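# Push the crate into the taped floor outline

## Task

Using any number of the three robots, shove the crate until it rests flat on the floor within the taped outline and aligned with it. Tipping the crate over is a failure, and so is any robot falling or being left leaning. At the end, every robot must have released the crate and backed away, because a crate that stays in place only while a robot holds it does not count.

## Robot and tools

Robots: r1, r2 and r3 are identical Hello Robot Stretch 3 units. Each has a two-wheeled base with a passive omni wheel at the rear, a lift on a mast, and a telescoping arm that sticks out to the robot's RIGHT. The base cannot strafe, so the gripper moves forward or back only when the base drives. The base measures 0.33 m long by 0.34 m wide. On-the-spot turns pivot at the point between the drive wheels, 0.05 m behind the front edge. With the arm pulled in and the wrist folded, the turn sweeps a 0.28 m radius; an unfolded, level gripper reaches past that circle. A loose object may occasionally get nudged by an outside disturbance.

Frames: the base frame sits on the floor between the drive wheels, with x forward, y left and z up. hand_pose is reported in that frame, at the point where the closed fingertips meet. With all wrist joints at zero, that hand frame has x up, y back along the arm toward the mast, and z toward the robot's rear. The odometry frame is the base frame as it was when the scene began. Each robot reports in its own frames, so relative positions between robots come only from images, lidar_m, wrist_depth_mm and head_depth_mm.

execute_actions: arguments are "actions", a list holding either one action or nothing, and optional "cameras". The action is an object keyed by "r1", "r2", "r3". Each robot entry may hold "base", "joints" and "contact_limits". "base" holds exactly one of: translate_m, a straight drive offset in metres from the base's last reported position, forward positive, range -1 to 1; or rotate_rad, a turn offset in radians, counter-clockwise (left) positive, range -3.2 to 3.2. "joints" holds absolute targets by name: lift_m 0 to 1.1 (arm height); arm_m 0 to 0.52 (extension); wrist_yaw_rad -1.345 to 4.42 (0 along the arm, positive toward the front, 3.0 folded over the base); wrist_pitch_rad -1.57 to 0.451 (0 level, negative tips down); wrist_roll_rad -2.911 to 2.911; gripper_m -0.089 to 0.179 (bigger is wider; true fingertip gap is 0.007 to 0.025 m less, and zero below 0.007); head_pan_rad -3.953 to 1.73 (positive left, -1.57 faces along the arm); head_tilt_rad -1.53 to 0.419 (negative down). "contact_limits" accepts only arm_m, an effort in percent from 1 to 100 at which arm motion halts with contact_stop; it also caps holding force until the next action. All motions in an action start at once. A robot, base or joint left out may keep driving toward an earlier target. An unknown key or out-of-range number rejects the whole call. "cameras" lists camera names such as r2_wrist_camera; omitted, null or ["all"] gives every camera, [] gives none. No action runs longer than 15 s. If a result reports a stop, the remaining calls in that same reply are skipped.

wait: "seconds" from 0 to 10; nothing new is commanded and the same state and images come back.

zoom_image: "camera" plus "region" [x0, y0, x1, y1] in pixels from the top-left of that camera's latest full image, at most 504 by 504.

finished_scene: "scene" is the number of the current scene; it ends it permanently and reports success. The crate must already be in place and stay there.

Result lines: base_status and joint_status give how each commanded motion ended (done, off_target, contact_stop, time_out, torque_fault). "done" for the base only means the wheels turned fully, slip included. off_target means something is blocking it and it may still push. After contact_stop, time_out or torque_fault the target is dropped; a stopped arm or lift goes slack until commanded again. on_its_own covers uncommanded parts; "held at" is a held target, not a position. joint_positions gives joint values. motor_effort is percent of maximum, positive toward higher values, with the peak in brackets; readings carry fixed bias and noise, and positive wheel effort drives forward. lidar_m gives 12 distances in metres from the base origin, in 30-degree sectors starting straight ahead and going counter-clockwise (4th left, 7th behind, 10th right), scanning a plane 0.17 m high, 0.15 to 12 m, "-" for nothing; it sees other robots but not itself or clear objects, and the mast or low lift may hide sectors 5, 6, 9 and 10. wrist_depth_mm (45 to 1000) and head_depth_mm (280 to 4000, sideways picture) are 7x7 grids of median depths from top left. base_odometry counts wheel rotation; turned_by_wheels and turned_by_imu give the turn since the previous result; base_tilt gives lean in degrees, forward and right positive, with fixed bias up to about 4 degrees. contact_limits shows current, default and maximum. pictures names the returned images in order.

Speed: the base goes up to 0.30 m/s and 1.9 rad/s only when stowed (lift_m under 0.30, arm_m under 0.03, wrist_yaw_rad over 2.54); otherwise 0.10 m/s and 0.63 rad/s.

Cautions: robots pressing against each other fails the run, and once bases touch, even millimetres more is a hard press; nothing in the state flags robot contact. Equal commands give travel that differs up to 2.5 cm per metre. Fold or unfold the wrist only with lift_m 0.32 to 0.95, pitch -0.4 and roll near 0; keep pitch at -0.5 or lower when yaw is below -0.4. Arm pushes with the gripper above about 0.45 m can tip a robot, more so with raised limits or repeated pushes. Driving against something immovable or snagging can tip it; back out in small steps, free the gripper, and lower lift_m to about 0.2 if still leaning. Wrist servos overloaded for seconds shut off for 10 s. Avoid drops, slams and hard hits, and never tip the crate.

Each tool is called after ">>>" as name([rows], argument=value, ...), one row to a line, values as JSON.

## Session

>>> execute_actions(actions=[])

Scene clock: 0.00 s.
r1.base_odometry: x=+0.000 y=+0.000 heading=+0.000 (m, m, rad; r1's odometry frame)
r1.turned_by_wheels: +0.000 (rad since the last result)
r1.turned_by_imu: +0.000 (rad since the last result)
r1.base_tilt: forward=-2.0 right=-0.3 (deg)
r1.lidar_m: 2.29 1.42 1.21 3.19 2.45 2.41 0.75 0.76 2.47 2.63 2.40 2.36
r1.head_depth_mm: 1713 2302 2289 2271 2280 2244 2198 / 1711 2412 2467 2446 2452 2410 2302 / 1732 2524 2647 2591 2632 2587 2290 / 1744 2602 2837 2807 2781 2764 2271 / 1751 2583 3113 3013 3021 2937 2265 / 1747 2585 3301 3293 3272 3177 2266 / 1756 2599 3648 3603 3474 2811 2059
r1.base_status: not commanded
r1.joint_positions: lift_m=+0.484 arm_m=-0.003 wrist_yaw_rad=+3.076 wrist_pitch_rad=-0.383 wrist_roll_rad=+0.017 gripper_m=+0.037 head_pan_rad=-0.001 head_tilt_rad=-0.011
r1.joint_status: not commanded
r1.motor_effort: left_wheel=+1 right_wheel=+0 lift_m=+21 arm_m=+0 wrist_yaw_rad=+0 wrist_pitch_rad=+6 wrist_roll_rad=+0 gripper_m=+0 head_pan_rad=+0 head_tilt_rad=+2 (%)
r1.hand_pose: x=-0.0063 y=+0.0860 z=+0.5051 quat_wxyz=(+0.158, +0.704, +0.111, +0.684) (m; r1's base frame)
r1.wrist_depth_mm: - - - - - - - / - - - - - - - / - - - - - - - / - - - - - - - / 945 944 - 917 998 947 938 / 796 783 - 769 821 791 788 / 669 691 - 671 664 705 670
r2.base_odometry: x=+0.000 y=+0.000 heading=+0.000 (m, m, rad; r2's odometry frame)
r2.turned_by_wheels: +0.000 (rad since the last result)
r2.turned_by_imu: +0.000 (rad since the last result)
r2.base_tilt: forward=-1.1 right=+1.9 (deg)
r2.lidar_m: 0.85 0.83 0.87 1.25 4.14 2.51 3.99 1.23 1.43 2.29 2.67 1.11
r2.head_depth_mm: 1056 1064 1080 1090 1105 1115 1133 / 990 1000 1010 1021 1032 1046 1058 / 934 941 952 960 971 982 990 / 879 887 897 906 916 923 932 / 834 843 850 857 865 872 879 / 793 800 804 813 820 827 836 / 755 760 765 772 778 788 793
r2.base_status: not commanded
r2.joint_positions: lift_m=+0.349 arm_m=-0.001 wrist_yaw_rad=+2.911 wrist_pitch_rad=-0.475 wrist_roll_rad=-0.020 gripper_m=+0.037 head_pan_rad=-0.005 head_tilt_rad=+0.009
r2.joint_status: not commanded
r2.motor_effort: left_wheel=+0 right_wheel=+0 lift_m=+34 arm_m=+0 wrist_yaw_rad=+0 wrist_pitch_rad=+5 wrist_roll_rad=+0 gripper_m=-1 head_pan_rad=+0 head_tilt_rad=+2 (%)
r2.hand_pose: x=+0.0283 y=+0.0667 z=+0.3490 quat_wxyz=(+0.244, +0.695, +0.089, +0.671) (m; r2's base frame)
r2.wrist_depth_mm: - - - - 944 750 634 / - - - - - 802 663 / - - - - 972 844 702 / 849 - 810 797 778 752 708 / 700 671 687 654 655 630 616 / 586 580 - 553 521 538 529 / 506 513 - - 484 469 464
r3.base_odometry: x=+0.000 y=+0.000 heading=+0.000 (m, m, rad; r3's odometry frame)
r3.turned_by_wheels: +0.000 (rad since the last result)
r3.turned_by_imu: +0.000 (rad since the last result)
r3.base_tilt: forward=-0.7 right=+1.2 (deg)
r3.lidar_m: 2.63 2.44 2.48 2.65 2.43 2.47 3.15 1.81 2.41 2.49 2.30 2.34
r3.head_depth_mm: 2222 2696 2734 2751 2752 2759 2240 / 2234 3013 3061 3018 3084 3011 2220 / 2227 3055 3140 3166 3176 3080 2224 / 2224 2868 2860 2959 2981 2952 2211 / 2262 2652 2673 2726 2739 2755 2210 / 2265 2500 2507 2549 2580 2616 2185 / 2246 2359 2390 2412 2423 2444 2196
r3.base_status: not commanded
r3.joint_positions: lift_m=+0.571 arm_m=+0.001 wrist_yaw_rad=+2.927 wrist_pitch_rad=-0.600 wrist_roll_rad=+0.020 gripper_m=+0.037 head_pan_rad=-0.012 head_tilt_rad=+0.005
r3.joint_status: not commanded
r3.motor_effort: left_wheel=+0 right_wheel=+1 lift_m=+30 arm_m=+0 wrist_yaw_rad=+0 wrist_pitch_rad=+4 wrist_roll_rad=+0 gripper_m=-1 head_pan_rad=+0 head_tilt_rad=+1 (%)
r3.hand_pose: x=+0.0209 y=+0.0475 z=+0.5454 quat_wxyz=(+0.282, +0.700, +0.133, +0.643) (m; r3's base frame)
r3.wrist_depth_mm: - - - - - - - / - - - - - - - / - - - - - - - / 904 909 890 902 908 886 896 / 801 787 - 781 808 789 776 / 720 705 - 704 707 695 700 / 637 639 - 645 633 625 626
pictures: r1_head_camera (sideways: a quarter turn clockwise sets it upright), r1_nav_camera (sideways: a quarter turn counterclockwise sets it upright), r1_wrist_camera, r2_head_camera (sideways: a quarter turn clockwise sets it upright), r2_nav_camera (sideways: a quarter turn counterclockwise sets it upright), r2_wrist_camera, r3_head_camera (sideways: a quarter turn clockwise sets it upright), r3_nav_camera (sideways: a quarter turn counterclockwise sets it upright), r3_wrist_camera
Images, in order (width x height): r1_head_camera 896x504, r1_nav_camera 672x504, r1_wrist_camera 644x364, r2_head_camera 896x504, r2_nav_camera 672x504, r2_wrist_camera 644x364, r3_head_camera 896x504, r3_nav_camera 672x504, r3_wrist_camera 644x364.

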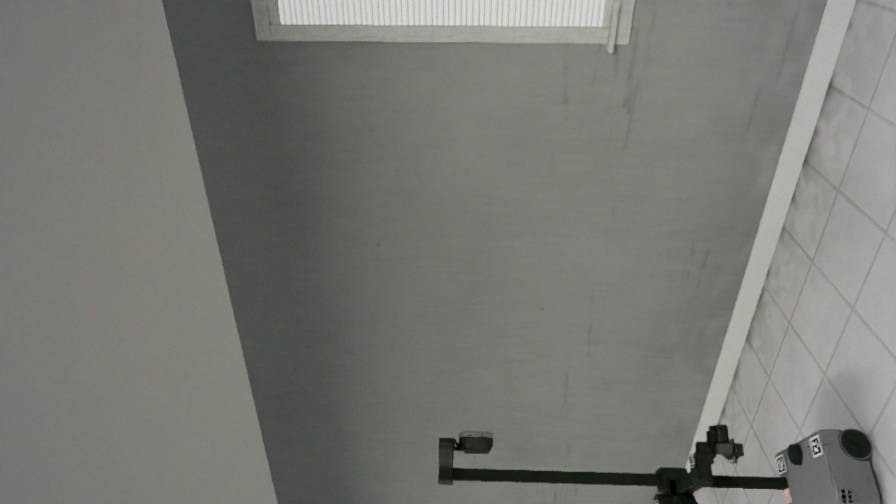

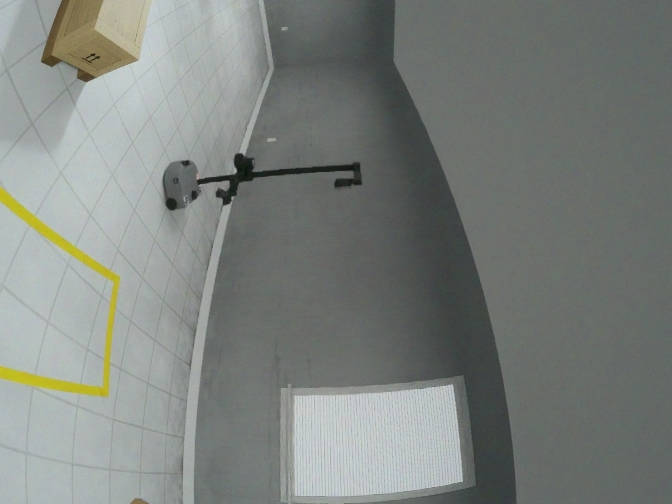

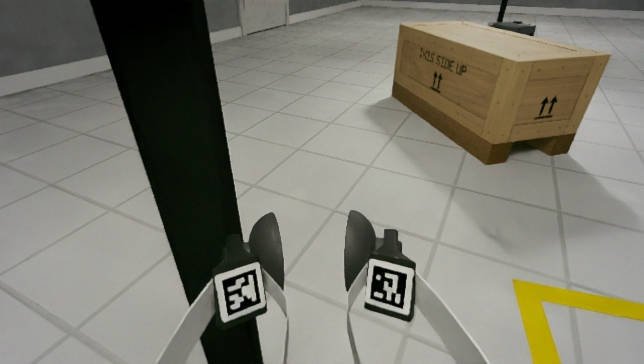

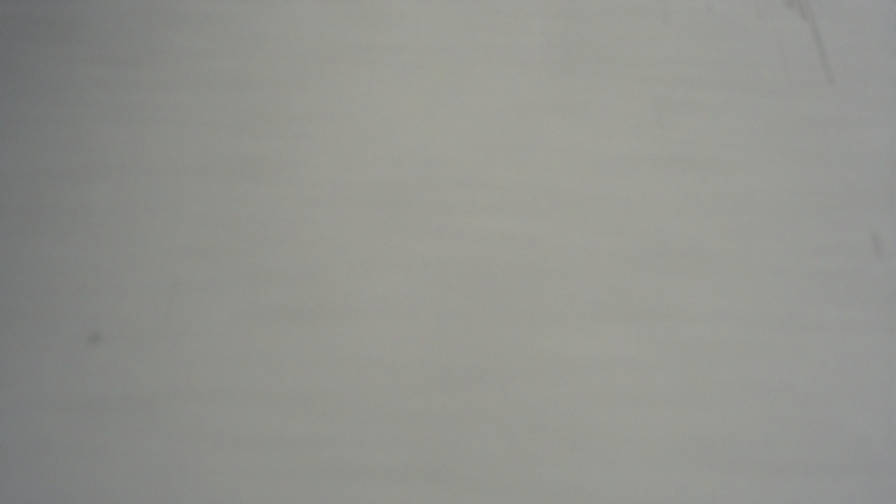

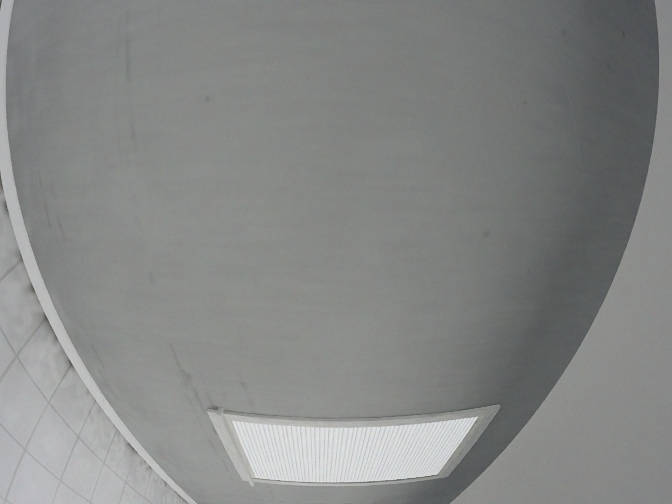

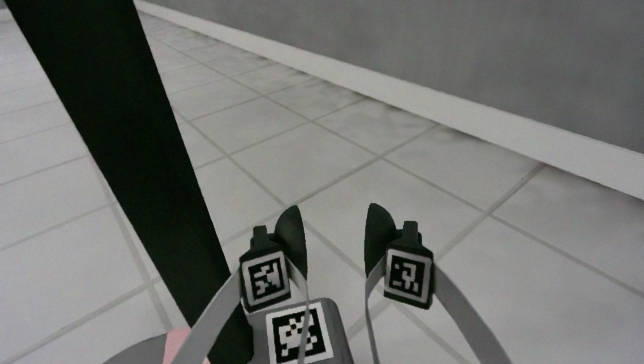

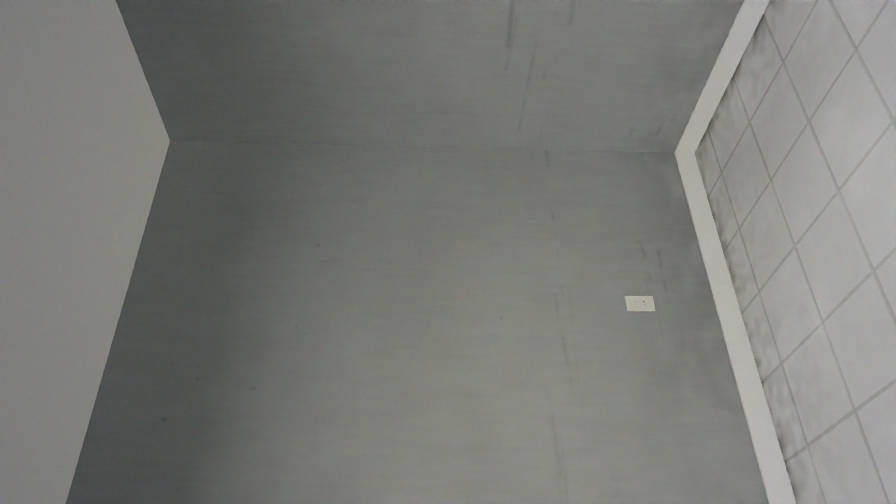

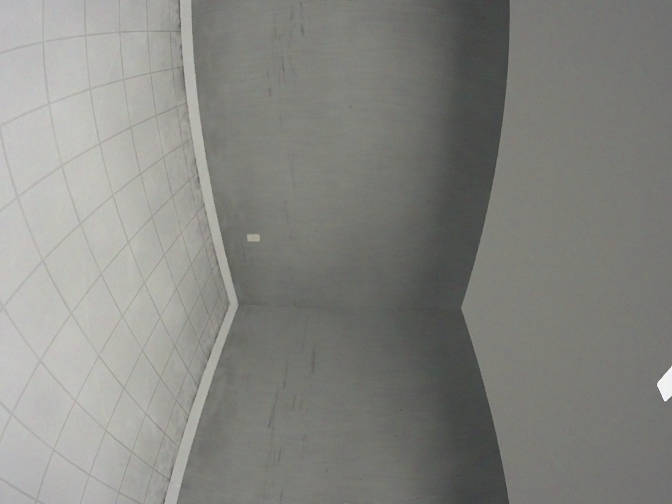

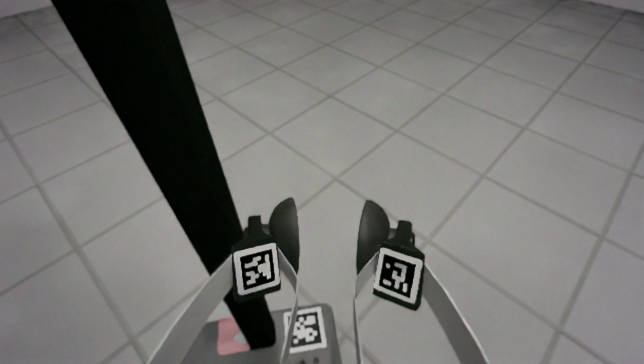

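>>> execute_actions([
  {"r1":{"joints":{"head_pan_rad":0.4,"head_tilt_rad":-0.9,"lift_m":0.25,"wrist_pitch_rad":-0.4,"wrist_yaw_rad":3.0}},"r2":{"joints":{"head_pan_rad":-2.4,"head_tilt_rad":-0.6,"lift_m":0.25,"wrist_pitch_rad":-0.4,"wrist_yaw_rad":3.0}},"r3":{"joints":{"head_pan_rad":-2.6,"head_tilt_rad":-0.5,"lift_m":0.25,"wrist_pitch_rad":-0.4,"wrist_yaw_rad":3.0}}},
], cameras=["r1_head_camera","r1_nav_camera","r2_head_camera","r2_nav_camera","r3_head_camera","r3_nav_camera"])

Scene clock: 7.23 s.
r1.base_odometry: x=+0.000 y=+0.000 heading=+0.000 (m, m, rad; r1's odometry frame)
r1.turned_by_wheels: +0.000 (rad since the last result)
r1.turned_by_imu: +0.002 (rad since the last result)
r1.base_tilt: forward=-1.9 right=-0.4 (deg)
r1.lidar_m: 2.30 1.42 1.21 3.21 2.46 2.41 0.75 0.77 2.48 2.63 2.40 2.36
r1.head_depth_mm: 2569 2707 2190 1779 1496 1290 1133 / 2847 2843 2190 1763 1481 1278 1131 / 3197 2451 2132 1750 1482 1274 1124 / 3521 2655 2125 1741 1468 1261 1117 / 3866 2759 2112 1726 1458 1259 1107 / 3866 2735 2100 1706 1435 1257 1103 / 3756 2666 1949 1705 1434 1251 1103
r1.base_status: not commanded
r1.joint_positions: lift_m=+0.250 arm_m=-0.003 wrist_yaw_rad=+3.002 wrist_pitch_rad=-0.416 wrist_roll_rad=+0.017 gripper_m=+0.037 head_pan_rad=+0.393 head_tilt_rad=-0.889
r1.joint_status: all done
r1.motor_effort: left_wheel=+1(1) right_wheel=+0(0) lift_m=+18(20) arm_m=+1(1) wrist_yaw_rad=-2(3) wrist_pitch_rad=+6(7) wrist_roll_rad=+0(0) gripper_m=+1(1) head_pan_rad=+3(20) head_tilt_rad=-4(38) (%)
r1.hand_pose: x=+0.0100 y=+0.0803 z=+0.2633 quat_wxyz=(+0.195, +0.706, +0.096, +0.674) (m; r1's base frame)
r1.wrist_depth_mm: - - - - - - - / - - - - - - - / 852 - 872 876 866 865 895 / 696 - 696 680 685 698 694 / 557 552 585 556 574 568 575 / 467 496 - - 485 473 486 / - - - - 409 411 417
r2.base_odometry: x=+0.000 y=+0.000 heading=+0.000 (m, m, rad; r2's odometry frame)
r2.turned_by_wheels: +0.000 (rad since the last result)
r2.turned_by_imu: -0.001 (rad since the last result)
r2.base_tilt: forward=-1.3 right=+2.0 (deg)
r2.lidar_m: 0.85 0.83 0.87 1.25 4.12 2.51 3.97 1.23 1.43 2.28 2.67 1.11
r2.head_depth_mm: 3312 3616 3070 1833 1796 1489 1272 / 3456 3771 3003 1746 1776 1478 1265 / 3534 3786 2971 1666 1733 1468 1258 / 3566 3853 2942 1639 1702 1466 1250 / 3718 3968 2897 2032 1740 1454 1245 / 3802 - 2859 2147 1735 1450 1233 / 3914 - 2837 2139 1722 1434 1234
r2.base_status: not commanded
r2.joint_positions: lift_m=+0.251 arm_m=-0.001 wrist_yaw_rad=+2.998 wrist_pitch_rad=-0.421 wrist_roll_rad=-0.020 gripper_m=+0.037 head_pan_rad=-2.393 head_tilt_rad=-0.592
r2.joint_status: all done
r2.motor_effort: left_wheel=+0(0) right_wheel=+0(0) lift_m=+13(30) arm_m=+0(0) wrist_yaw_rad=+2(2) wrist_pitch_rad=+8(10) wrist_roll_rad=+0(0) gripper_m=+0(0) head_pan_rad=-3(42) head_tilt_rad=-3(33) (%)
r2.hand_pose: x=+0.0108 y=+0.0774 z=+0.2628 quat_wxyz=(+0.196, +0.693, +0.100, +0.686) (m; r2's base frame)
r2.wrist_depth_mm: - - - - - 798 650 / - - - - - 832 679 / - 977 920 903 859 805 708 / 744 736 702 691 670 658 638 / 593 584 - 559 561 534 523 / 491 505 - - - 451 446 / 438 - - - 398 391 386
r3.base_odometry: x=+0.000 y=+0.000 heading=+0.000 (m, m, rad; r3's odometry frame)
r3.turned_by_wheels: +0.000 (rad since the last result)
r3.turned_by_imu: +0.000 (rad since the last result)
r3.base_tilt: forward=-0.7 right=+1.2 (deg)
r3.lidar_m: 2.64 2.44 2.47 2.66 2.43 2.47 3.14 1.81 2.41 2.49 2.30 2.33
r3.head_depth_mm: - - 3464 2467 1899 1569 1314 / - - 3479 2301 1900 1556 1313 / - - 3440 2101 1903 1567 1314 / - - 2561 2260 1923 1548 1315 / - - 2544 2374 1902 1565 1314 / - - 3479 2481 1911 1555 1319 / - - 3570 2479 1906 1558 1313
r3.base_status: not commanded
r3.joint_positions: lift_m=+0.250 arm_m=+0.001 wrist_yaw_rad=+2.998 wrist_pitch_rad=-0.423 wrist_roll_rad=+0.020 gripper_m=+0.037 head_pan_rad=-2.593 head_tilt_rad=-0.494
r3.joint_status: all done
r3.motor_effort: left_wheel=+0(0) right_wheel=+1(1) lift_m=+23(26) arm_m=+0(0) wrist_yaw_rad=+1(2) wrist_pitch_rad=+8(8) wrist_roll_rad=+0(0) gripper_m=+0(1) head_pan_rad=-5(57) head_tilt_rad=-4(40) (%)
r3.hand_pose: x=+0.0108 y=+0.0758 z=+0.2619 quat_wxyz=(+0.199, +0.707, +0.097, +0.672) (m; r3's base frame)
r3.wrist_depth_mm: - - - - - - - / - - - - - - - / 775 778 779 777 784 767 776 / 622 622 617 614 620 619 615 / 514 514 - 531 531 512 516 / 455 - - - 441 442 441 / - - - - 384 385 386
pictures: r1_head_camera (sideways: a quarter turn clockwise sets it upright), r1_nav_camera (sideways: a quarter turn counterclockwise sets it upright), r2_head_camera (sideways: a quarter turn clockwise sets it upright), r2_nav_camera (sideways: a quarter turn counterclockwise sets it upright), r3_head_camera (sideways: a quarter turn clockwise sets it upright), r3_nav_camera (sideways: a quarter turn counterclockwise sets it upright)
Images, in order (width x height): r1_head_camera 896x504, r1_nav_camera 672x504, r2_head_camera 896x504, r2_nav_camera 672x504, r3_head_camera 896x504, r3_nav_camera 672x504.

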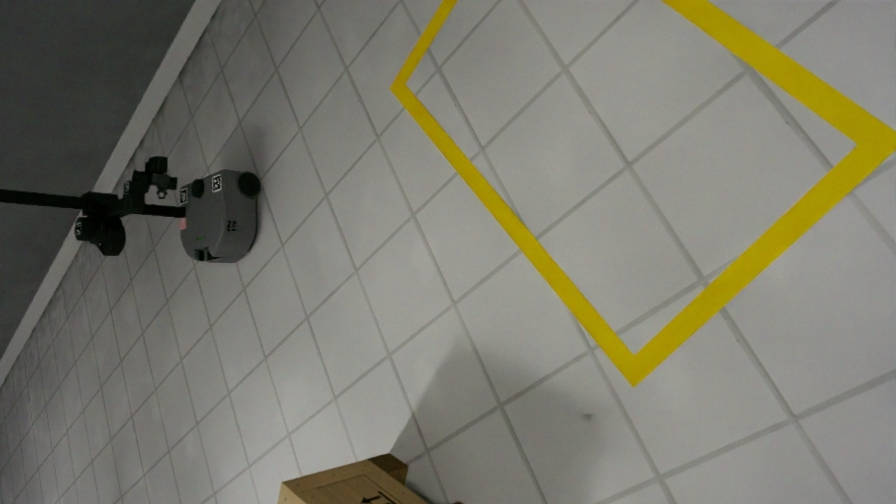

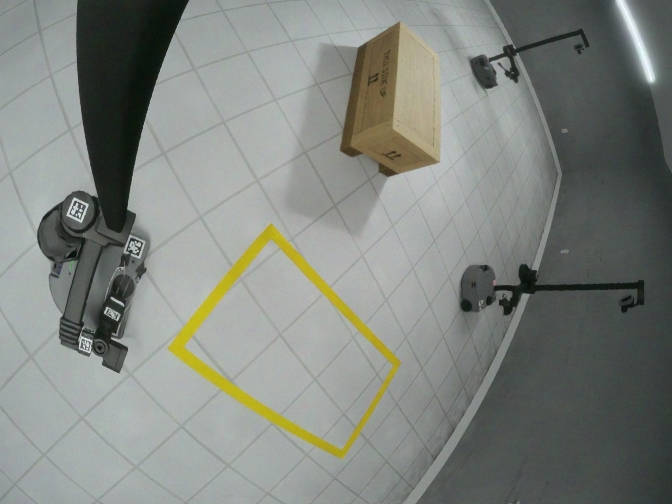

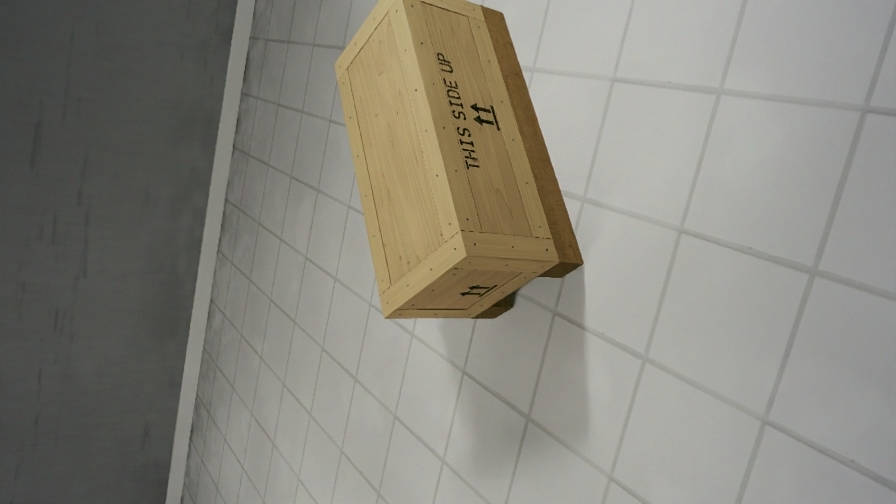

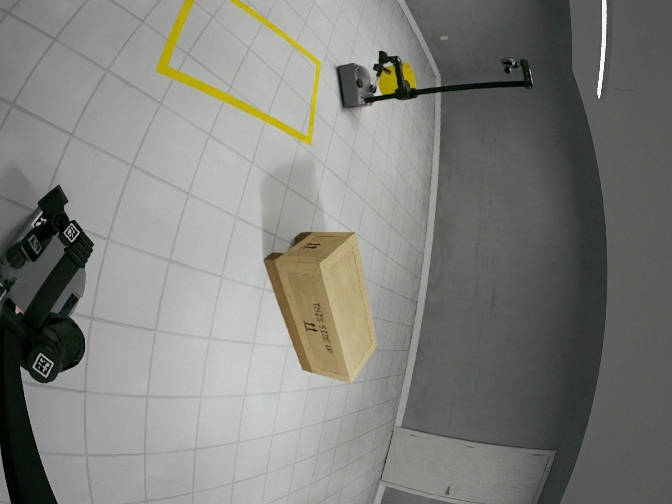

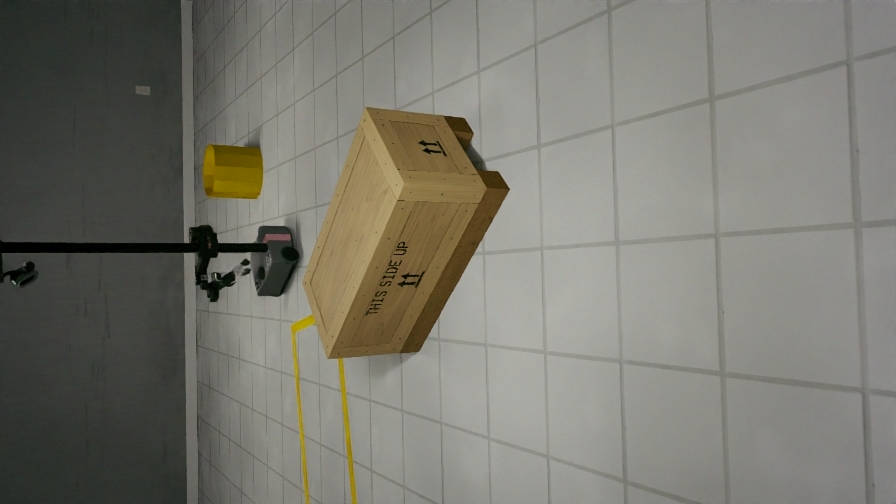

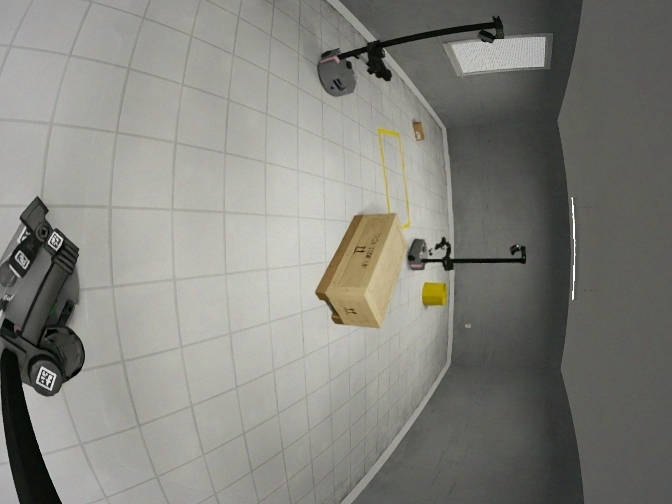

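>>> execute_actions([
  {"r1":{"base":{"rotate_rad":-0.83}},"r3":{"base":{"rotate_rad":-2.78},"joints":{"head_pan_rad":0,"head_tilt_rad":-0.6}}},
], cameras=[])

>>> execute_actions([
  {"r1":{"base":{"translate_m":-0.77}},"r3":{"base":{"translate_m":1.0},"joints":{"head_tilt_rad":-0.9}}},
], cameras=["r3_head_camera"])

Scene clock: 43.80 s.
r1.base_odometry: x=+0.000 y=+0.000 heading=-0.830 (m, m, rad; r1's odometry frame)
r1.turned_by_wheels: -0.830 (rad since the last result)
r1.turned_by_imu: -0.831 (rad since the last result)
r1.base_tilt: forward=-1.9 right=-0.4 (deg)
r1.lidar_m: 2.36 2.36 2.30 1.21 1.32 2.73 2.40 2.41 0.75 2.48 2.48 2.68
r1.head_depth_mm: 2015 2307 2177 1776 1501 1285 1130 / 2039 2378 2169 1767 1498 1281 1126 / 2085 2426 2152 1745 1463 1273 1118 / 2120 2444 2137 1741 1470 1266 1111 / 2151 2448 2101 1727 1455 1265 1108 / 2172 2469 2101 1718 1450 1258 1106 / 2230 2476 2081 1689 1446 1245 1107
r1.base_status: done
r1.joint_positions: lift_m=+0.250 arm_m=-0.003 wrist_yaw_rad=+3.002 wrist_pitch_rad=-0.416 wrist_roll_rad=+0.017 gripper_m=+0.037 head_pan_rad=+0.393 head_tilt_rad=-0.889
r1.joint_status: not commanded
r1.motor_effort: left_wheel=+2(8) right_wheel=-3(10) lift_m=+19(19) arm_m=+0(0) wrist_yaw_rad=-2(2) wrist_pitch_rad=+6(6) wrist_roll_rad=+0(0) gripper_m=+0(0) head_pan_rad=+2(2) head_tilt_rad=-4(5) (%)
r1.hand_pose: x=+0.0101 y=+0.0802 z=+0.2633 quat_wxyz=(+0.195, +0.706, +0.096, +0.674) (m; r1's base frame)
r1.wrist_depth_mm: - - - - - - - / - - - - - - - / 839 - 875 883 891 883 873 / 683 - 703 686 694 693 683 / 564 549 577 564 581 576 562 / 480 479 - - 492 471 472 / - - - - 409 417 414
r2.base_odometry: x=+0.000 y=+0.000 heading=+0.000 (m, m, rad; r2's odometry frame)
r2.turned_by_wheels: +0.000 (rad since the last result)
r2.turned_by_imu: -0.001 (rad since the last result)
r2.base_tilt: forward=-1.2 right=+1.8 (deg)
r2.lidar_m: 0.85 0.83 0.87 1.25 4.14 2.45 3.98 1.23 1.43 2.28 2.66 1.11
r2.head_depth_mm: 3328 3658 3056 1835 1799 1490 1269 / 3396 3737 3036 1757 1789 1485 1260 / 3475 3772 2974 1660 1739 1477 1261 / 3624 3840 2937 1628 1714 1463 1255 / 3688 3955 2875 2015 1744 1454 1246 / 3820 - 2853 2157 1728 1446 1241 / 3879 - 2806 2132 1718 1433 1232
r2.base_status: not commanded
r2.joint_positions: lift_m=+0.251 arm_m=-0.001 wrist_yaw_rad=+2.998 wrist_pitch_rad=-0.421 wrist_roll_rad=-0.020 gripper_m=+0.037 head_pan_rad=-2.393 head_tilt_rad=-0.592
r2.joint_status: not commanded
r2.motor_effort: left_wheel=+0(0) right_wheel=+0(0) lift_m=+13(13) arm_m=+0(0) wrist_yaw_rad=+2(2) wrist_pitch_rad=+7(8) wrist_roll_rad=+0(0) gripper_m=+0(0) head_pan_rad=-4(4) head_tilt_rad=-3(4) (%)
r2.hand_pose: x=+0.0108 y=+0.0774 z=+0.2628 quat_wxyz=(+0.196, +0.693, +0.100, +0.686) (m; r2's base frame)
r2.wrist_depth_mm: - - - - - 795 651 / - - - - - 828 686 / - 962 931 897 859 804 702 / 750 726 712 695 677 646 640 / 598 583 - 556 563 533 523 / 495 503 - - - 457 446 / 434 - - - 396 388 387
r3.base_odometry: x=+0.000 y=+0.000 heading=-2.780 (m, m, rad; r3's odometry frame)
r3.turned_by_wheels: -2.780 (rad since the last result)
r3.turned_by_imu: -2.732 (rad since the last result)
r3.base_tilt: forward=-0.7 right=+1.2 (deg)
r3.lidar_m: 1.81 2.08 2.41 2.30 2.30 2.66 2.45 2.45 2.81 2.46 2.43 2.85
r3.head_depth_mm: - - 2768 2131 1725 1443 1239 / - - 2808 2126 1719 1440 1240 / - - 2774 2125 1729 1438 1239 / - - 2208 2126 1726 1452 1246 / - - 2127 2120 1731 1445 1237 / - 3579 2213 2148 1718 1442 1241 / - - 2397 2143 1715 1442 1243
r3.base_status: done
r3.joint_positions: lift_m=+0.250 arm_m=+0.001 wrist_yaw_rad=+2.998 wrist_pitch_rad=-0.422 wrist_roll_rad=+0.020 gripper_m=+0.037 head_pan_rad=-0.007 head_tilt_rad=-0.593
r3.joint_status: all done
r3.motor_effort: left_wheel=+2(11) right_wheel=-1(9) lift_m=+24(24) arm_m=+0(0) wrist_yaw_rad=+1(1) wrist_pitch_rad=+8(8) wrist_roll_rad=+0(0) gripper_m=+0(0) head_pan_rad=+4(56) head_tilt_rad=-5(19) (%)
r3.hand_pose: x=+0.0107 y=+0.0757 z=+0.2619 quat_wxyz=(+0.199, +0.707, +0.097, +0.672) (m; r3's base frame)
r3.wrist_depth_mm: - - - - - - - / - - - - - - - / 761 774 786 782 783 778 779 / 618 621 625 621 618 614 616 / 513 520 - 533 540 514 518 / 454 - - - 439 442 440 / - - - - 383 383 386
pictures: none
No camera images: the call's "cameras" was empty. Leave "cameras" out to get every camera's image.

Scene clock: 48.83 s.
r1.base_odometry: x=-0.520 y=+0.568 heading=-0.830 (m, m, rad; r1's odometry frame)
r1.turned_by_wheels: +0.000 (rad since the last result)
r1.turned_by_imu: +0.000 (rad since the last result)
r1.base_tilt: forward=-2.1 right=-0.4 (deg)
r1.lidar_m: 3.10 3.12 1.31 1.37 3.15 1.88 1.66 1.66 1.95 0.68 0.66 3.12
r1.head_depth_mm: 2670 2838 2214 1782 1493 1288 1133 / 2745 2805 2182 1772 1478 1280 1124 / 2763 2831 2150 1749 1487 1272 1121 / 2832 2777 2138 1745 1468 1262 1118 / 2855 2733 2096 1731 1463 1264 1111 / 2891 2728 2096 1709 1454 1261 1106 / 2964 2705 2099 1703 1438 1250 1101
r1.base_status: done
r1.joint_positions: lift_m=+0.250 arm_m=-0.003 wrist_yaw_rad=+3.001 wrist_pitch_rad=-0.416 wrist_roll_rad=+0.017 gripper_m=+0.037 head_pan_rad=+0.393 head_tilt_rad=-0.890
r1.joint_status: not commanded
r1.motor_effort: left_wheel=+2(5) right_wheel=-3(9) lift_m=+19(18) arm_m=-1(1) wrist_yaw_rad=-1(2) wrist_pitch_rad=+6(6) wrist_roll_rad=+0(0) gripper_m=+0(0) head_pan_rad=+2(3) head_tilt_rad=-5(5) (%)
r1.hand_pose: x=+0.0102 y=+0.0802 z=+0.2633 quat_wxyz=(+0.195, +0.706, +0.096, +0.674) (m; r1's base frame)
r1.wrist_depth_mm: - - - - - - - / - - - - - - - / 893 - 877 862 898 906 878 / 679 - 676 704 696 694 695 / 556 566 582 563 591 567 560 / 482 487 - - 495 472 475 / - - - - 416 413 410
r2.base_odometry: x=+0.000 y=+0.000 heading=+0.000 (m, m, rad; r2's odometry frame)
r2.turned_by_wheels: +0.000 (rad since the last result)
r2.turned_by_imu: -0.001 (rad since the last result)
r2.base_tilt: forward=-1.2 right=+1.8 (deg)
r2.lidar_m: 0.85 0.83 0.87 1.25 4.11 4.75 1.93 1.23 1.43 3.04 2.67 1.11
r2.head_depth_mm: 3284 3587 3081 1833 1805 1487 1272 / 3400 3742 3004 1746 1775 1484 1263 / 3481 3881 2960 1664 1737 1472 1258 / 3597 3864 2926 1627 1700 1468 1250 / 3703 3919 2890 2031 1738 1447 1242 / 3775 - 2876 2154 1731 1444 1237 / 3864 3680 2711 2140 1716 1433 1226
r2.base_status: not commanded
r2.joint_positions: lift_m=+0.251 arm_m=-0.001 wrist_yaw_rad=+2.998 wrist_pitch_rad=-0.421 wrist_roll_rad=-0.020 gripper_m=+0.037 head_pan_rad=-2.393 head_tilt_rad=-0.592
r2.joint_status: not commanded
r2.motor_effort: left_wheel=+0(0) right_wheel=+0(0) lift_m=+13(13) arm_m=+0(0) wrist_yaw_rad=+2(2) wrist_pitch_rad=+7(8) wrist_roll_rad=+0(0) gripper_m=+0(0) head_pan_rad=-3(3) head_tilt_rad=-3(4) (%)
r2.hand_pose: x=+0.0108 y=+0.0774 z=+0.2628 quat_wxyz=(+0.196, +0.693, +0.100, +0.686) (m; r2's base frame)
r2.wrist_depth_mm: - - - - - 783 647 / - - - - - 833 681 / - 976 932 888 878 813 699 / 735 733 697 694 671 657 639 / 596 578 - 557 560 537 520 / 498 505 - - - 456 443 / 439 - - - 397 391 385
r3.base_odometry: x=-0.935 y=-0.354 heading=-2.780 (m, m, rad; r3's odometry frame)
r3.turned_by_wheels: +0.000 (rad since the last result)
r3.turned_by_imu: +0.004 (rad since the last result)
r3.base_tilt: forward=-0.7 right=+1.3 (deg)
r3.lidar_m: 0.82 0.83 2.04 1.98 2.57 2.97 3.40 3.40 2.55 2.17 2.20 2.54
r3.head_depth_mm: 2576 2110 1806 1548 1390 1240 1126 / 2596 2132 1805 1582 1388 1242 1130 / 2513 2133 1799 1572 1393 1249 1125 / 2423 2110 1376 1544 1389 1246 1132 / 2577 2154 1292 1371 1395 1253 1133 / 2630 2140 1301 1433 1396 1251 1140 / 2614 1540 1342 1546 1390 1255 1135
r3.base_status: done
r3.joint_positions: lift_m=+0.250 arm_m=+0.001 wrist_yaw_rad=+2.999 wrist_pitch_rad=-0.422 wrist_roll_rad=+0.020 gripper_m=+0.037 head_pan_rad=-0.007 head_tilt_rad=-0.889
r3.joint_status: all done
r3.motor_effort: left_wheel=+2(11) right_wheel=-1(6) lift_m=+24(24) arm_m=+0(0) wrist_yaw_rad=+1(1) wrist_pitch_rad=+8(8) wrist_roll_rad=+0(0) gripper_m=+0(1) head_pan_rad=+4(4) head_tilt_rad=-7(34) (%)
r3.hand_pose: x=+0.0106 y=+0.0758 z=+0.2620 quat_wxyz=(+0.198, +0.707, +0.097, +0.672) (m; r3's base frame)
r3.wrist_depth_mm: - - - - - - - / - - - - - - - / 770 786 785 791 787 786 771 / 623 619 625 622 618 624 626 / 514 515 - 532 534 520 512 / 455 - - - 438 437 441 / - - - - 384 384 385
pictures: r3_head_camera (sideways: a quarter turn clockwise sets it upright)
Images, in order (width x height): r3_head_camera 896x504.

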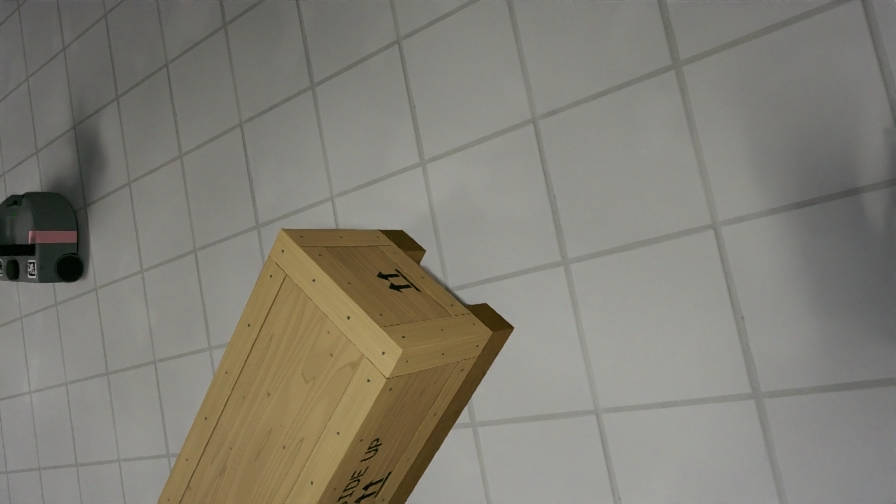

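>>> execute_actions([
  {"r1":{"base":{"rotate_rad":0.445},"joints":{"head_pan_rad":0.6,"head_tilt_rad":-0.7}},"r3":{"base":{"rotate_rad":0.14}}},
], cameras=[])

>>> execute_actions([
  {"r3":{"base":{"translate_m":0.74},"joints":{"head_tilt_rad":-1.3}}},
], cameras=[])

>>> execute_actions([
  {"r3":{"base":{"translate_m":0.35}}},
], cameras=["r3_nav_camera","r1_nav_camera","r2_nav_camera"])

Scene clock: 56.10 s.
r1.base_odometry: x=-0.520 y=+0.568 heading=-0.385 (m, m, rad; r1's odometry frame)
r1.turned_by_wheels: +0.445 (rad since the last result)
r1.turned_by_imu: +0.448 (rad since the last result)
r1.base_tilt: forward=-2.0 right=-0.4 (deg)
r1.lidar_m: 3.10 1.31 1.34 3.59 1.98 1.66 1.66 1.87 0.75 0.66 3.00 3.11
r1.head_depth_mm: 2944 3175 3043 2207 1713 1408 1197 / 3199 3474 2898 2162 1708 1396 1189 / 3437 3722 2819 2145 1701 1387 1188 / 3859 - 2933 2126 1675 1394 1182 / - - 2958 1742 1660 1390 1180 / - - 2885 1661 1675 1375 1173 / - - 2844 1677 1649 1370 1166
r1.base_status: done
r1.joint_positions: lift_m=+0.250 arm_m=-0.003 wrist_yaw_rad=+3.001 wrist_pitch_rad=-0.416 wrist_roll_rad=+0.017 gripper_m=+0.037 head_pan_rad=+0.593 head_tilt_rad=-0.704
r1.joint_status: all done
r1.motor_effort: left_wheel=-2(6) right_wheel=+3(9) lift_m=+19(19) arm_m=+0(0) wrist_yaw_rad=-2(0) wrist_pitch_rad=+6(6) wrist_roll_rad=+0(0) gripper_m=-1(0) head_pan_rad=+3(12) head_tilt_rad=+2(17) (%)
r1.hand_pose: x=+0.0102 y=+0.0802 z=+0.2633 quat_wxyz=(+0.195, +0.706, +0.096, +0.674) (m; r1's base frame)
r1.wrist_depth_mm: - - - - - - - / - - - - - - - / 873 - 915 872 886 876 888 / 677 - 686 704 684 685 696 / 548 561 589 555 576 574 565 / 473 490 - - 497 475 475 / - - - - 411 406 407
r2.base_odometry: x=+0.000 y=+0.000 heading=+0.000 (m, m, rad; r2's odometry frame)
r2.turned_by_wheels: +0.000 (rad since the last result)
r2.turned_by_imu: -0.001 (rad since the last result)
r2.base_tilt: forward=-1.1 right=+1.8 (deg)
r2.lidar_m: 0.85 0.83 0.87 1.24 4.13 4.76 1.94 1.23 1.43 3.04 2.66 1.11
r2.head_depth_mm: 3334 3608 3048 1847 1804 1497 1265 / 3396 3730 3017 1757 1775 1477 1261 / 3447 3744 2976 1661 1727 1471 1254 / 3576 3872 2964 1640 1696 1465 1251 / 3690 - 2873 2048 1742 1459 1245 / 3759 - 2852 2165 1741 1446 1234 / 3804 3677 2708 2139 1711 1433 1228
r2.base_status: not commanded
r2.joint_positions: lift_m=+0.251 arm_m=-0.001 wrist_yaw_rad=+2.998 wrist_pitch_rad=-0.421 wrist_roll_rad=-0.020 gripper_m=+0.037 head_pan_rad=-2.393 head_tilt_rad=-0.592
r2.joint_status: not commanded
r2.motor_effort: left_wheel=+0(0) right_wheel=+0(0) lift_m=+13(13) arm_m=+0(0) wrist_yaw_rad=+2(2) wrist_pitch_rad=+7(8) wrist_roll_rad=+0(0) gripper_m=-1(0) head_pan_rad=-4(4) head_tilt_rad=-4(4) (%)
r2.hand_pose: x=+0.0108 y=+0.0774 z=+0.2628 quat_wxyz=(+0.196, +0.693, +0.100, +0.686) (m; r2's base frame)
r2.wrist_depth_mm: - - - - - 789 650 / - - - - - 818 667 / - 982 925 897 869 812 695 / 754 727 705 692 671 656 635 / 599 575 - 560 563 530 519 / 498 502 - - - 454 443 / 442 - - - 397 392 385
r3.base_odometry: x=-0.935 y=-0.354 heading=-2.640 (m, m, rad; r3's odometry frame)
r3.turned_by_wheels: +0.140 (rad since the last result)
r3.turned_by_imu: +0.137 (rad since the last result)
r3.base_tilt: forward=-0.7 right=+1.2 (deg)
r3.lidar_m: 0.82 1.00 1.97 2.56 2.60 3.26 3.40 3.43 2.35 2.17 2.23 2.80
r3.head_depth_mm: 2549 2094 1797 1559 1394 1239 1121 / 2425 2110 1803 1578 1383 1243 1130 / 2498 2127 1373 1547 1386 1248 1129 / 2595 2127 1295 1411 1395 1246 1133 / 2583 1523 1299 1469 1410 1253 1137 / 2595 1528 1389 1555 1393 1257 1137 / 2623 1527 1620 1583 1407 1251 1138
r3.base_status: done
r3.joint_positions: lift_m=+0.250 arm_m=+0.001 wrist_yaw_rad=+2.999 wrist_pitch_rad=-0.422 wrist_roll_rad=+0.020 gripper_m=+0.037 head_pan_rad=-0.007 head_tilt_rad=-0.889
r3.joint_status: not commanded
r3.motor_effort: left_wheel=-1(8) right_wheel=+4(12) lift_m=+24(24) arm_m=+0(1) wrist_yaw_rad=+1(1) wrist_pitch_rad=+8(8) wrist_roll_rad=+0(0) gripper_m=+0(1) head_pan_rad=+3(4) head_tilt_rad=-8(6) (%)
r3.hand_pose: x=+0.0106 y=+0.0758 z=+0.2621 quat_wxyz=(+0.198, +0.707, +0.097, +0.672) (m; r3's base frame)
r3.wrist_depth_mm: - - - - - - - / - - - - - - - / 779 785 790 773 776 776 779 / 621 624 622 624 617 628 621 / 516 513 - 533 532 511 514 / 454 - - - 437 442 443 / - - - - 386 386 384
pictures: none
No camera images: the call's "cameras" was empty. Leave "cameras" out to get every camera's image.

Scene clock: 60.37 s.
r1.base_odometry: x=-0.520 y=+0.568 heading=-0.385 (m, m, rad; r1's odometry frame)
r1.turned_by_wheels: +0.000 (rad since the last result)
r1.turned_by_imu: +0.001 (rad since the last result)
r1.base_tilt: forward=-1.8 right=-0.4 (deg)
r1.lidar_m: 3.12 1.31 1.34 3.57 1.97 1.66 1.66 1.87 0.74 0.66 3.00 3.12
r1.head_depth_mm: 2930 3179 3031 2197 1723 1407 1194 / 3171 3475 2884 2153 1703 1400 1184 / 3461 3711 2795 2143 1694 1396 1184 / 3813 - 2917 2126 1695 1382 1183 / - - 2909 1741 1679 1380 1176 / - - 2896 1657 1649 1370 1170 / - - 2820 1664 1642 1349 1157
r1.base_status: not commanded
r1.joint_positions: lift_m=+0.250 arm_m=-0.003 wrist_yaw_rad=+3.001 wrist_pitch_rad=-0.416 wrist_roll_rad=+0.017 gripper_m=+0.037 head_pan_rad=+0.593 head_tilt_rad=-0.704
r1.joint_status: not commanded
r1.motor_effort: left_wheel=-1(2) right_wheel=+3(3) lift_m=+19(18) arm_m=+0(0) wrist_yaw_rad=-2(1) wrist_pitch_rad=+6(6) wrist_roll_rad=+0(0) gripper_m=+1(0) head_pan_rad=+3(3) head_tilt_rad=+2(2) (%)
r1.hand_pose: x=+0.0102 y=+0.0802 z=+0.2633 quat_wxyz=(+0.195, +0.706, +0.096, +0.674) (m; r1's base frame)
r1.wrist_depth_mm: - - - - - - - / - - - - - - - / 840 - 852 881 886 869 900 / 692 - 691 676 695 691 681 / 559 571 580 564 599 567 561 / 468 485 - - 492 481 471 / - - - - 409 416 414
r2.base_odometry: x=+0.000 y=+0.000 heading=+0.000 (m, m, rad; r2's odometry frame)
r2.turned_by_wheels: +0.000 (rad since the last result)
r2.turned_by_imu: -0.001 (rad since the last result)
r2.base_tilt: forward=-1.1 right=+1.7 (deg)
r2.lidar_m: 0.85 0.83 0.87 1.25 4.13 4.74 1.71 1.23 1.43 3.04 2.66 1.11
r2.head_depth_mm: 3331 3657 3053 1837 1801 1490 1278 / 3398 3715 2989 1744 1789 1476 1267 / 3510 3780 2993 1652 1728 1478 1258 / 3554 3881 2935 1625 1693 1465 1249 / 3747 3894 2898 2034 1747 1457 1242 / 3809 - 2882 2152 1729 1439 1233 / 3866 3661 2746 2141 1721 1436 1227
r2.base_status: not commanded
r2.joint_positions: lift_m=+0.251 arm_m=-0.001 wrist_yaw_rad=+2.998 wrist_pitch_rad=-0.421 wrist_roll_rad=-0.020 gripper_m=+0.037 head_pan_rad=-2.393 head_tilt_rad=-0.592
r2.joint_status: not commanded
r2.motor_effort: left_wheel=+0(0) right_wheel=+0(0) lift_m=+13(13) arm_m=+0(0) wrist_yaw_rad=+2(1) wrist_pitch_rad=+8(8) wrist_roll_rad=+0(0) gripper_m=+0(0) head_pan_rad=-3(3) head_tilt_rad=-3(4) (%)
r2.hand_pose: x=+0.0108 y=+0.0774 z=+0.2628 quat_wxyz=(+0.196, +0.693, +0.100, +0.686) (m; r2's base frame)
r2.wrist_depth_mm: - - - - - 796 649 / - - - - - 849 679 / - 979 939 910 869 806 696 / 742 730 702 688 673 653 644 / 596 584 - 564 557 538 525 / 500 502 - - - 454 443 / 436 - - - 397 392 384
r3.base_odometry: x=-1.584 y=-0.710 heading=-2.640 (m, m, rad; r3's odometry frame)
r3.turned_by_wheels: +0.000 (rad since the last result)
r3.turned_by_imu: +0.003 (rad since the last result)
r3.base_tilt: forward=-0.7 right=+1.2 (deg)
r3.lidar_m: 0.15 - 2.88 1.82 2.70 3.38 4.12 3.43 2.26 2.11 2.13 0.28
r3.head_depth_mm: 1476 1415 1344 1290 1234 1184 1140 / 1480 1407 1348 1283 1244 - 1144 / 1479 1409 967 1011 1249 - 1147 / 1484 1423 961 926 1238 - 1138 / 1496 1426 966 925 974 - - / 1500 1011 971 929 1252 1216 1150 / 1507 1018 971 1283 1258 1216 1151
r3.base_status: done
r3.joint_positions: lift_m=+0.250 arm_m=+0.001 wrist_yaw_rad=+2.999 wrist_pitch_rad=-0.422 wrist_roll_rad=+0.020 gripper_m=+0.037 head_pan_rad=-0.007 head_tilt_rad=-1.285
r3.joint_status: all done
r3.motor_effort: left_wheel=-1(6) right_wheel=+4(14) lift_m=+24(24) arm_m=+0(0) wrist_yaw_rad=+1(1) wrist_pitch_rad=+8(7) wrist_roll_rad=+0(0) gripper_m=-1(0) head_pan_rad=+4(4) head_tilt_rad=-9(42) (%)
r3.hand_pose: x=+0.0106 y=+0.0758 z=+0.2621 quat_wxyz=(+0.198, +0.707, +0.097, +0.672) (m; r3's base frame)
r3.wrist_depth_mm: - - - - - 130 113 / - - - - - 137 120 / 783 777 792 773 791 147 128 / 624 620 612 622 614 159 136 / 516 510 - 530 483 173 147 / 453 - - - 219 189 160 / - - - - 276 208 174
pictures: none
No camera images: the call's "cameras" was empty. Leave "cameras" out to get every camera's image.

Scene clock: 62.83 s.
r1.base_odometry: x=-0.520 y=+0.568 heading=-0.385 (m, m, rad; r1's odometry frame)
r1.turned_by_wheels: +0.000 (rad since the last result)
r1.turned_by_imu: +0.001 (rad since the last result)
r1.base_tilt: forward=-1.9 right=-0.4 (deg)
r1.lidar_m: 3.10 1.31 1.34 3.58 1.96 1.66 1.65 1.86 0.75 0.66 2.99 3.11
r1.head_depth_mm: 2954 3192 3052 2195 1707 1408 1194 / 3208 3491 2908 2189 1723 1396 1190 / 3469 3724 2825 2168 1698 1400 1183 / 3818 - 2939 2133 1678 1391 1180 / - - 2888 1746 1681 1372 1165 / - - 2881 1663 1650 1370 1172 / - - 2878 1676 1631 1369 1163
r1.base_status: not commanded
r1.joint_positions: lift_m=+0.250 arm_m=-0.003 wrist_yaw_rad=+3.001 wrist_pitch_rad=-0.416 wrist_roll_rad=+0.017 gripper_m=+0.037 head_pan_rad=+0.593 head_tilt_rad=-0.704
r1.joint_status: not commanded
r1.motor_effort: left_wheel=+0(1) right_wheel=+3(3) lift_m=+18(18) arm_m=+0(0) wrist_yaw_rad=-1(1) wrist_pitch_rad=+6(6) wrist_roll_rad=+0(0) gripper_m=+0(1) head_pan_rad=+3(3) head_tilt_rad=+2(1) (%)
r1.hand_pose: x=+0.0102 y=+0.0802 z=+0.2633 quat_wxyz=(+0.195, +0.706, +0.096, +0.674) (m; r1's base frame)
r1.wrist_depth_mm: - - - - - - - / - - - - - - - / 884 - 887 889 870 887 864 / 676 - 676 673 689 694 684 / 562 553 575 555 589 577 572 / 476 491 - - 494 476 488 / - - - - 410 412 409
r2.base_odometry: x=+0.000 y=+0.000 heading=+0.000 (m, m, rad; r2's odometry frame)
r2.turned_by_wheels: +0.000 (rad since the last result)
r2.turned_by_imu: +0.000 (rad since the last result)
r2.base_tilt: forward=-1.2 right=+1.7 (deg)
r2.lidar_m: 0.85 0.83 0.87 1.25 4.12 4.73 1.79 1.23 1.42 3.04 2.67 1.11
r2.head_depth_mm: 3321 3611 3087 1845 1796 1482 1272 / 3396 3764 3027 1747 1789 1486 1262 / 3437 3827 2970 1651 1733 1476 1263 / 3551 3837 2929 1621 1702 1460 1247 / 3692 3998 2897 2023 1737 1462 1241 / 3763 - 2881 2168 1730 1443 1239 / 3837 3709 2739 2129 1721 1430 1233
r2.base_status: not commanded
r2.joint_positions: lift_m=+0.251 arm_m=-0.001 wrist_yaw_rad=+2.998 wrist_pitch_rad=-0.421 wrist_roll_rad=-0.020 gripper_m=+0.037 head_pan_rad=-2.393 head_tilt_rad=-0.592
r2.joint_status: not commanded
r2.motor_effort: left_wheel=+0(0) right_wheel=+0(0) lift_m=+13(13) arm_m=+0(0) wrist_yaw_rad=+2(2) wrist_pitch_rad=+8(7) wrist_roll_rad=+0(0) gripper_m=+0(1) head_pan_rad=-3(3) head_tilt_rad=-3(3) (%)
r2.hand_pose: x=+0.0108 y=+0.0774 z=+0.2628 quat_wxyz=(+0.196, +0.693, +0.100, +0.686) (m; r2's base frame)
r2.wrist_depth_mm: - - - - - 786 652 / - - - - - 839 682 / - 974 922 901 860 810 703 / 745 730 703 687 669 655 637 / 598 579 - 556 559 530 523 / 494 501 - - - 455 444 / 439 - - - 398 391 388
r3.base_odometry: x=-1.891 y=-0.878 heading=-2.639 (m, m, rad; r3's odometry frame)
r3.turned_by_wheels: +0.001 (rad since the last result)
r3.turned_by_imu: +0.840 (rad since the last result)
r3.base_tilt: forward=-0.7 right=+1.2 (deg)
r3.lidar_m: - - 2.70 2.99 4.26 4.23 2.50 2.11 2.10 0.20 0.15 -
r3.head_depth_mm: 1451 1001 947 912 884 1186 1143 / 1039 996 951 912 877 - 1145 / 1047 999 959 917 881 - 1138 / 1461 1006 962 915 888 - 1134 / 1485 1411 1355 1301 1249 - - / 1492 1420 1357 1308 1250 1212 1144 / 1504 1429 1366 1309 1248 1210 1149
r3.base_status: translate_m off_target (by the wheels' count: +0.3497 of +0.3500)
r3.joint_positions: lift_m=+0.251 arm_m=+0.001 wrist_yaw_rad=+3.009 wrist_pitch_rad=-0.420 wrist_roll_rad=+0.020 gripper_m=+0.037 head_pan_rad=-0.001 head_tilt_rad=-1.290
r3.joint_status: not commanded
r3.on_its_own: left_wheel is at rest, and its effort (+49) is outside its rest range (-18 to +18); right_wheel is at rest, and its effort (+32) is outside its rest range (-18 to +18)
r3.motor_effort: left_wheel=+49(63) right_wheel=+32(75) lift_m=+14(27) arm_m=+0(0) wrist_yaw_rad=-6(10) wrist_pitch_rad=+7(8) wrist_roll_rad=+0(1) gripper_m=+1(1) head_pan_rad=+0(4) head_tilt_rad=-7(9) (%)
r3.hand_pose: x=+0.0085 y=+0.0765 z=+0.2630 quat_wxyz=(+0.194, +0.706, +0.099, +0.673) (m; r3's base frame)
r3.wrist_depth_mm: - - - - - 85 66 / - - - - - 85 60 / 781 785 781 801 753 86 60 / 618 620 623 619 596 88 61 / 515 518 - 535 143 89 61 / 454 - - - 132 90 62 / - - - - 169 93 63
pictures: r1_nav_camera (sideways: a quarter turn counterclockwise sets it upright), r2_nav_camera (sideways: a quarter turn counterclockwise sets it upright), r3_nav_camera (sideways: a quarter turn counterclockwise sets it upright)
Images, in order (width x height): r1_nav_camera 672x504, r2_nav_camera 672x504, r3_nav_camera 672x504.

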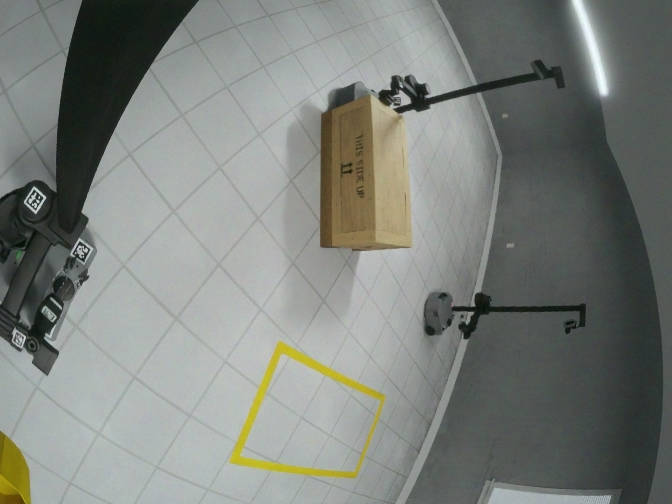

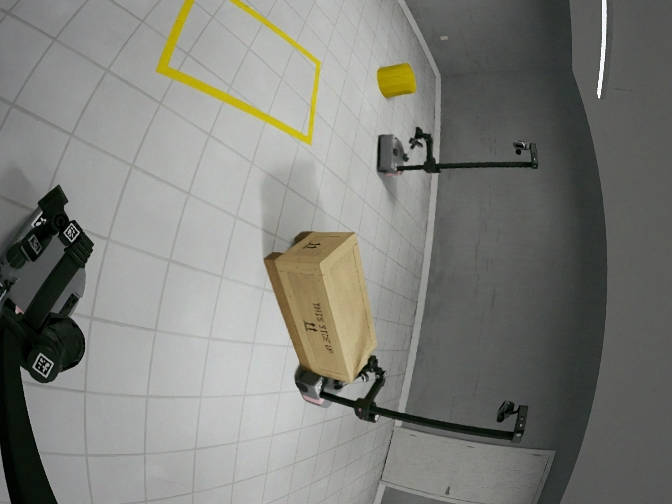

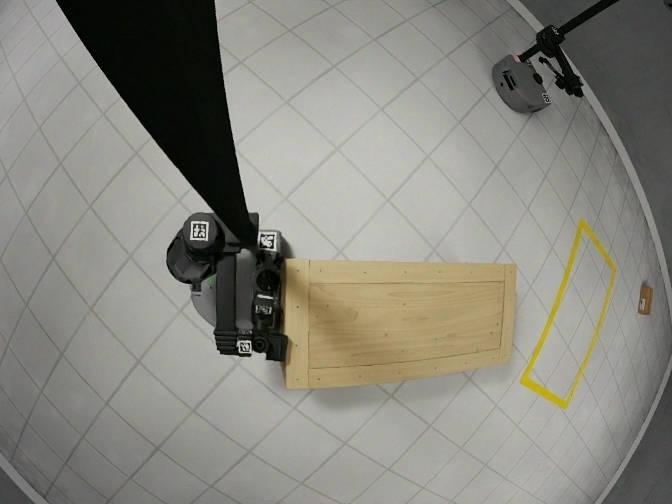

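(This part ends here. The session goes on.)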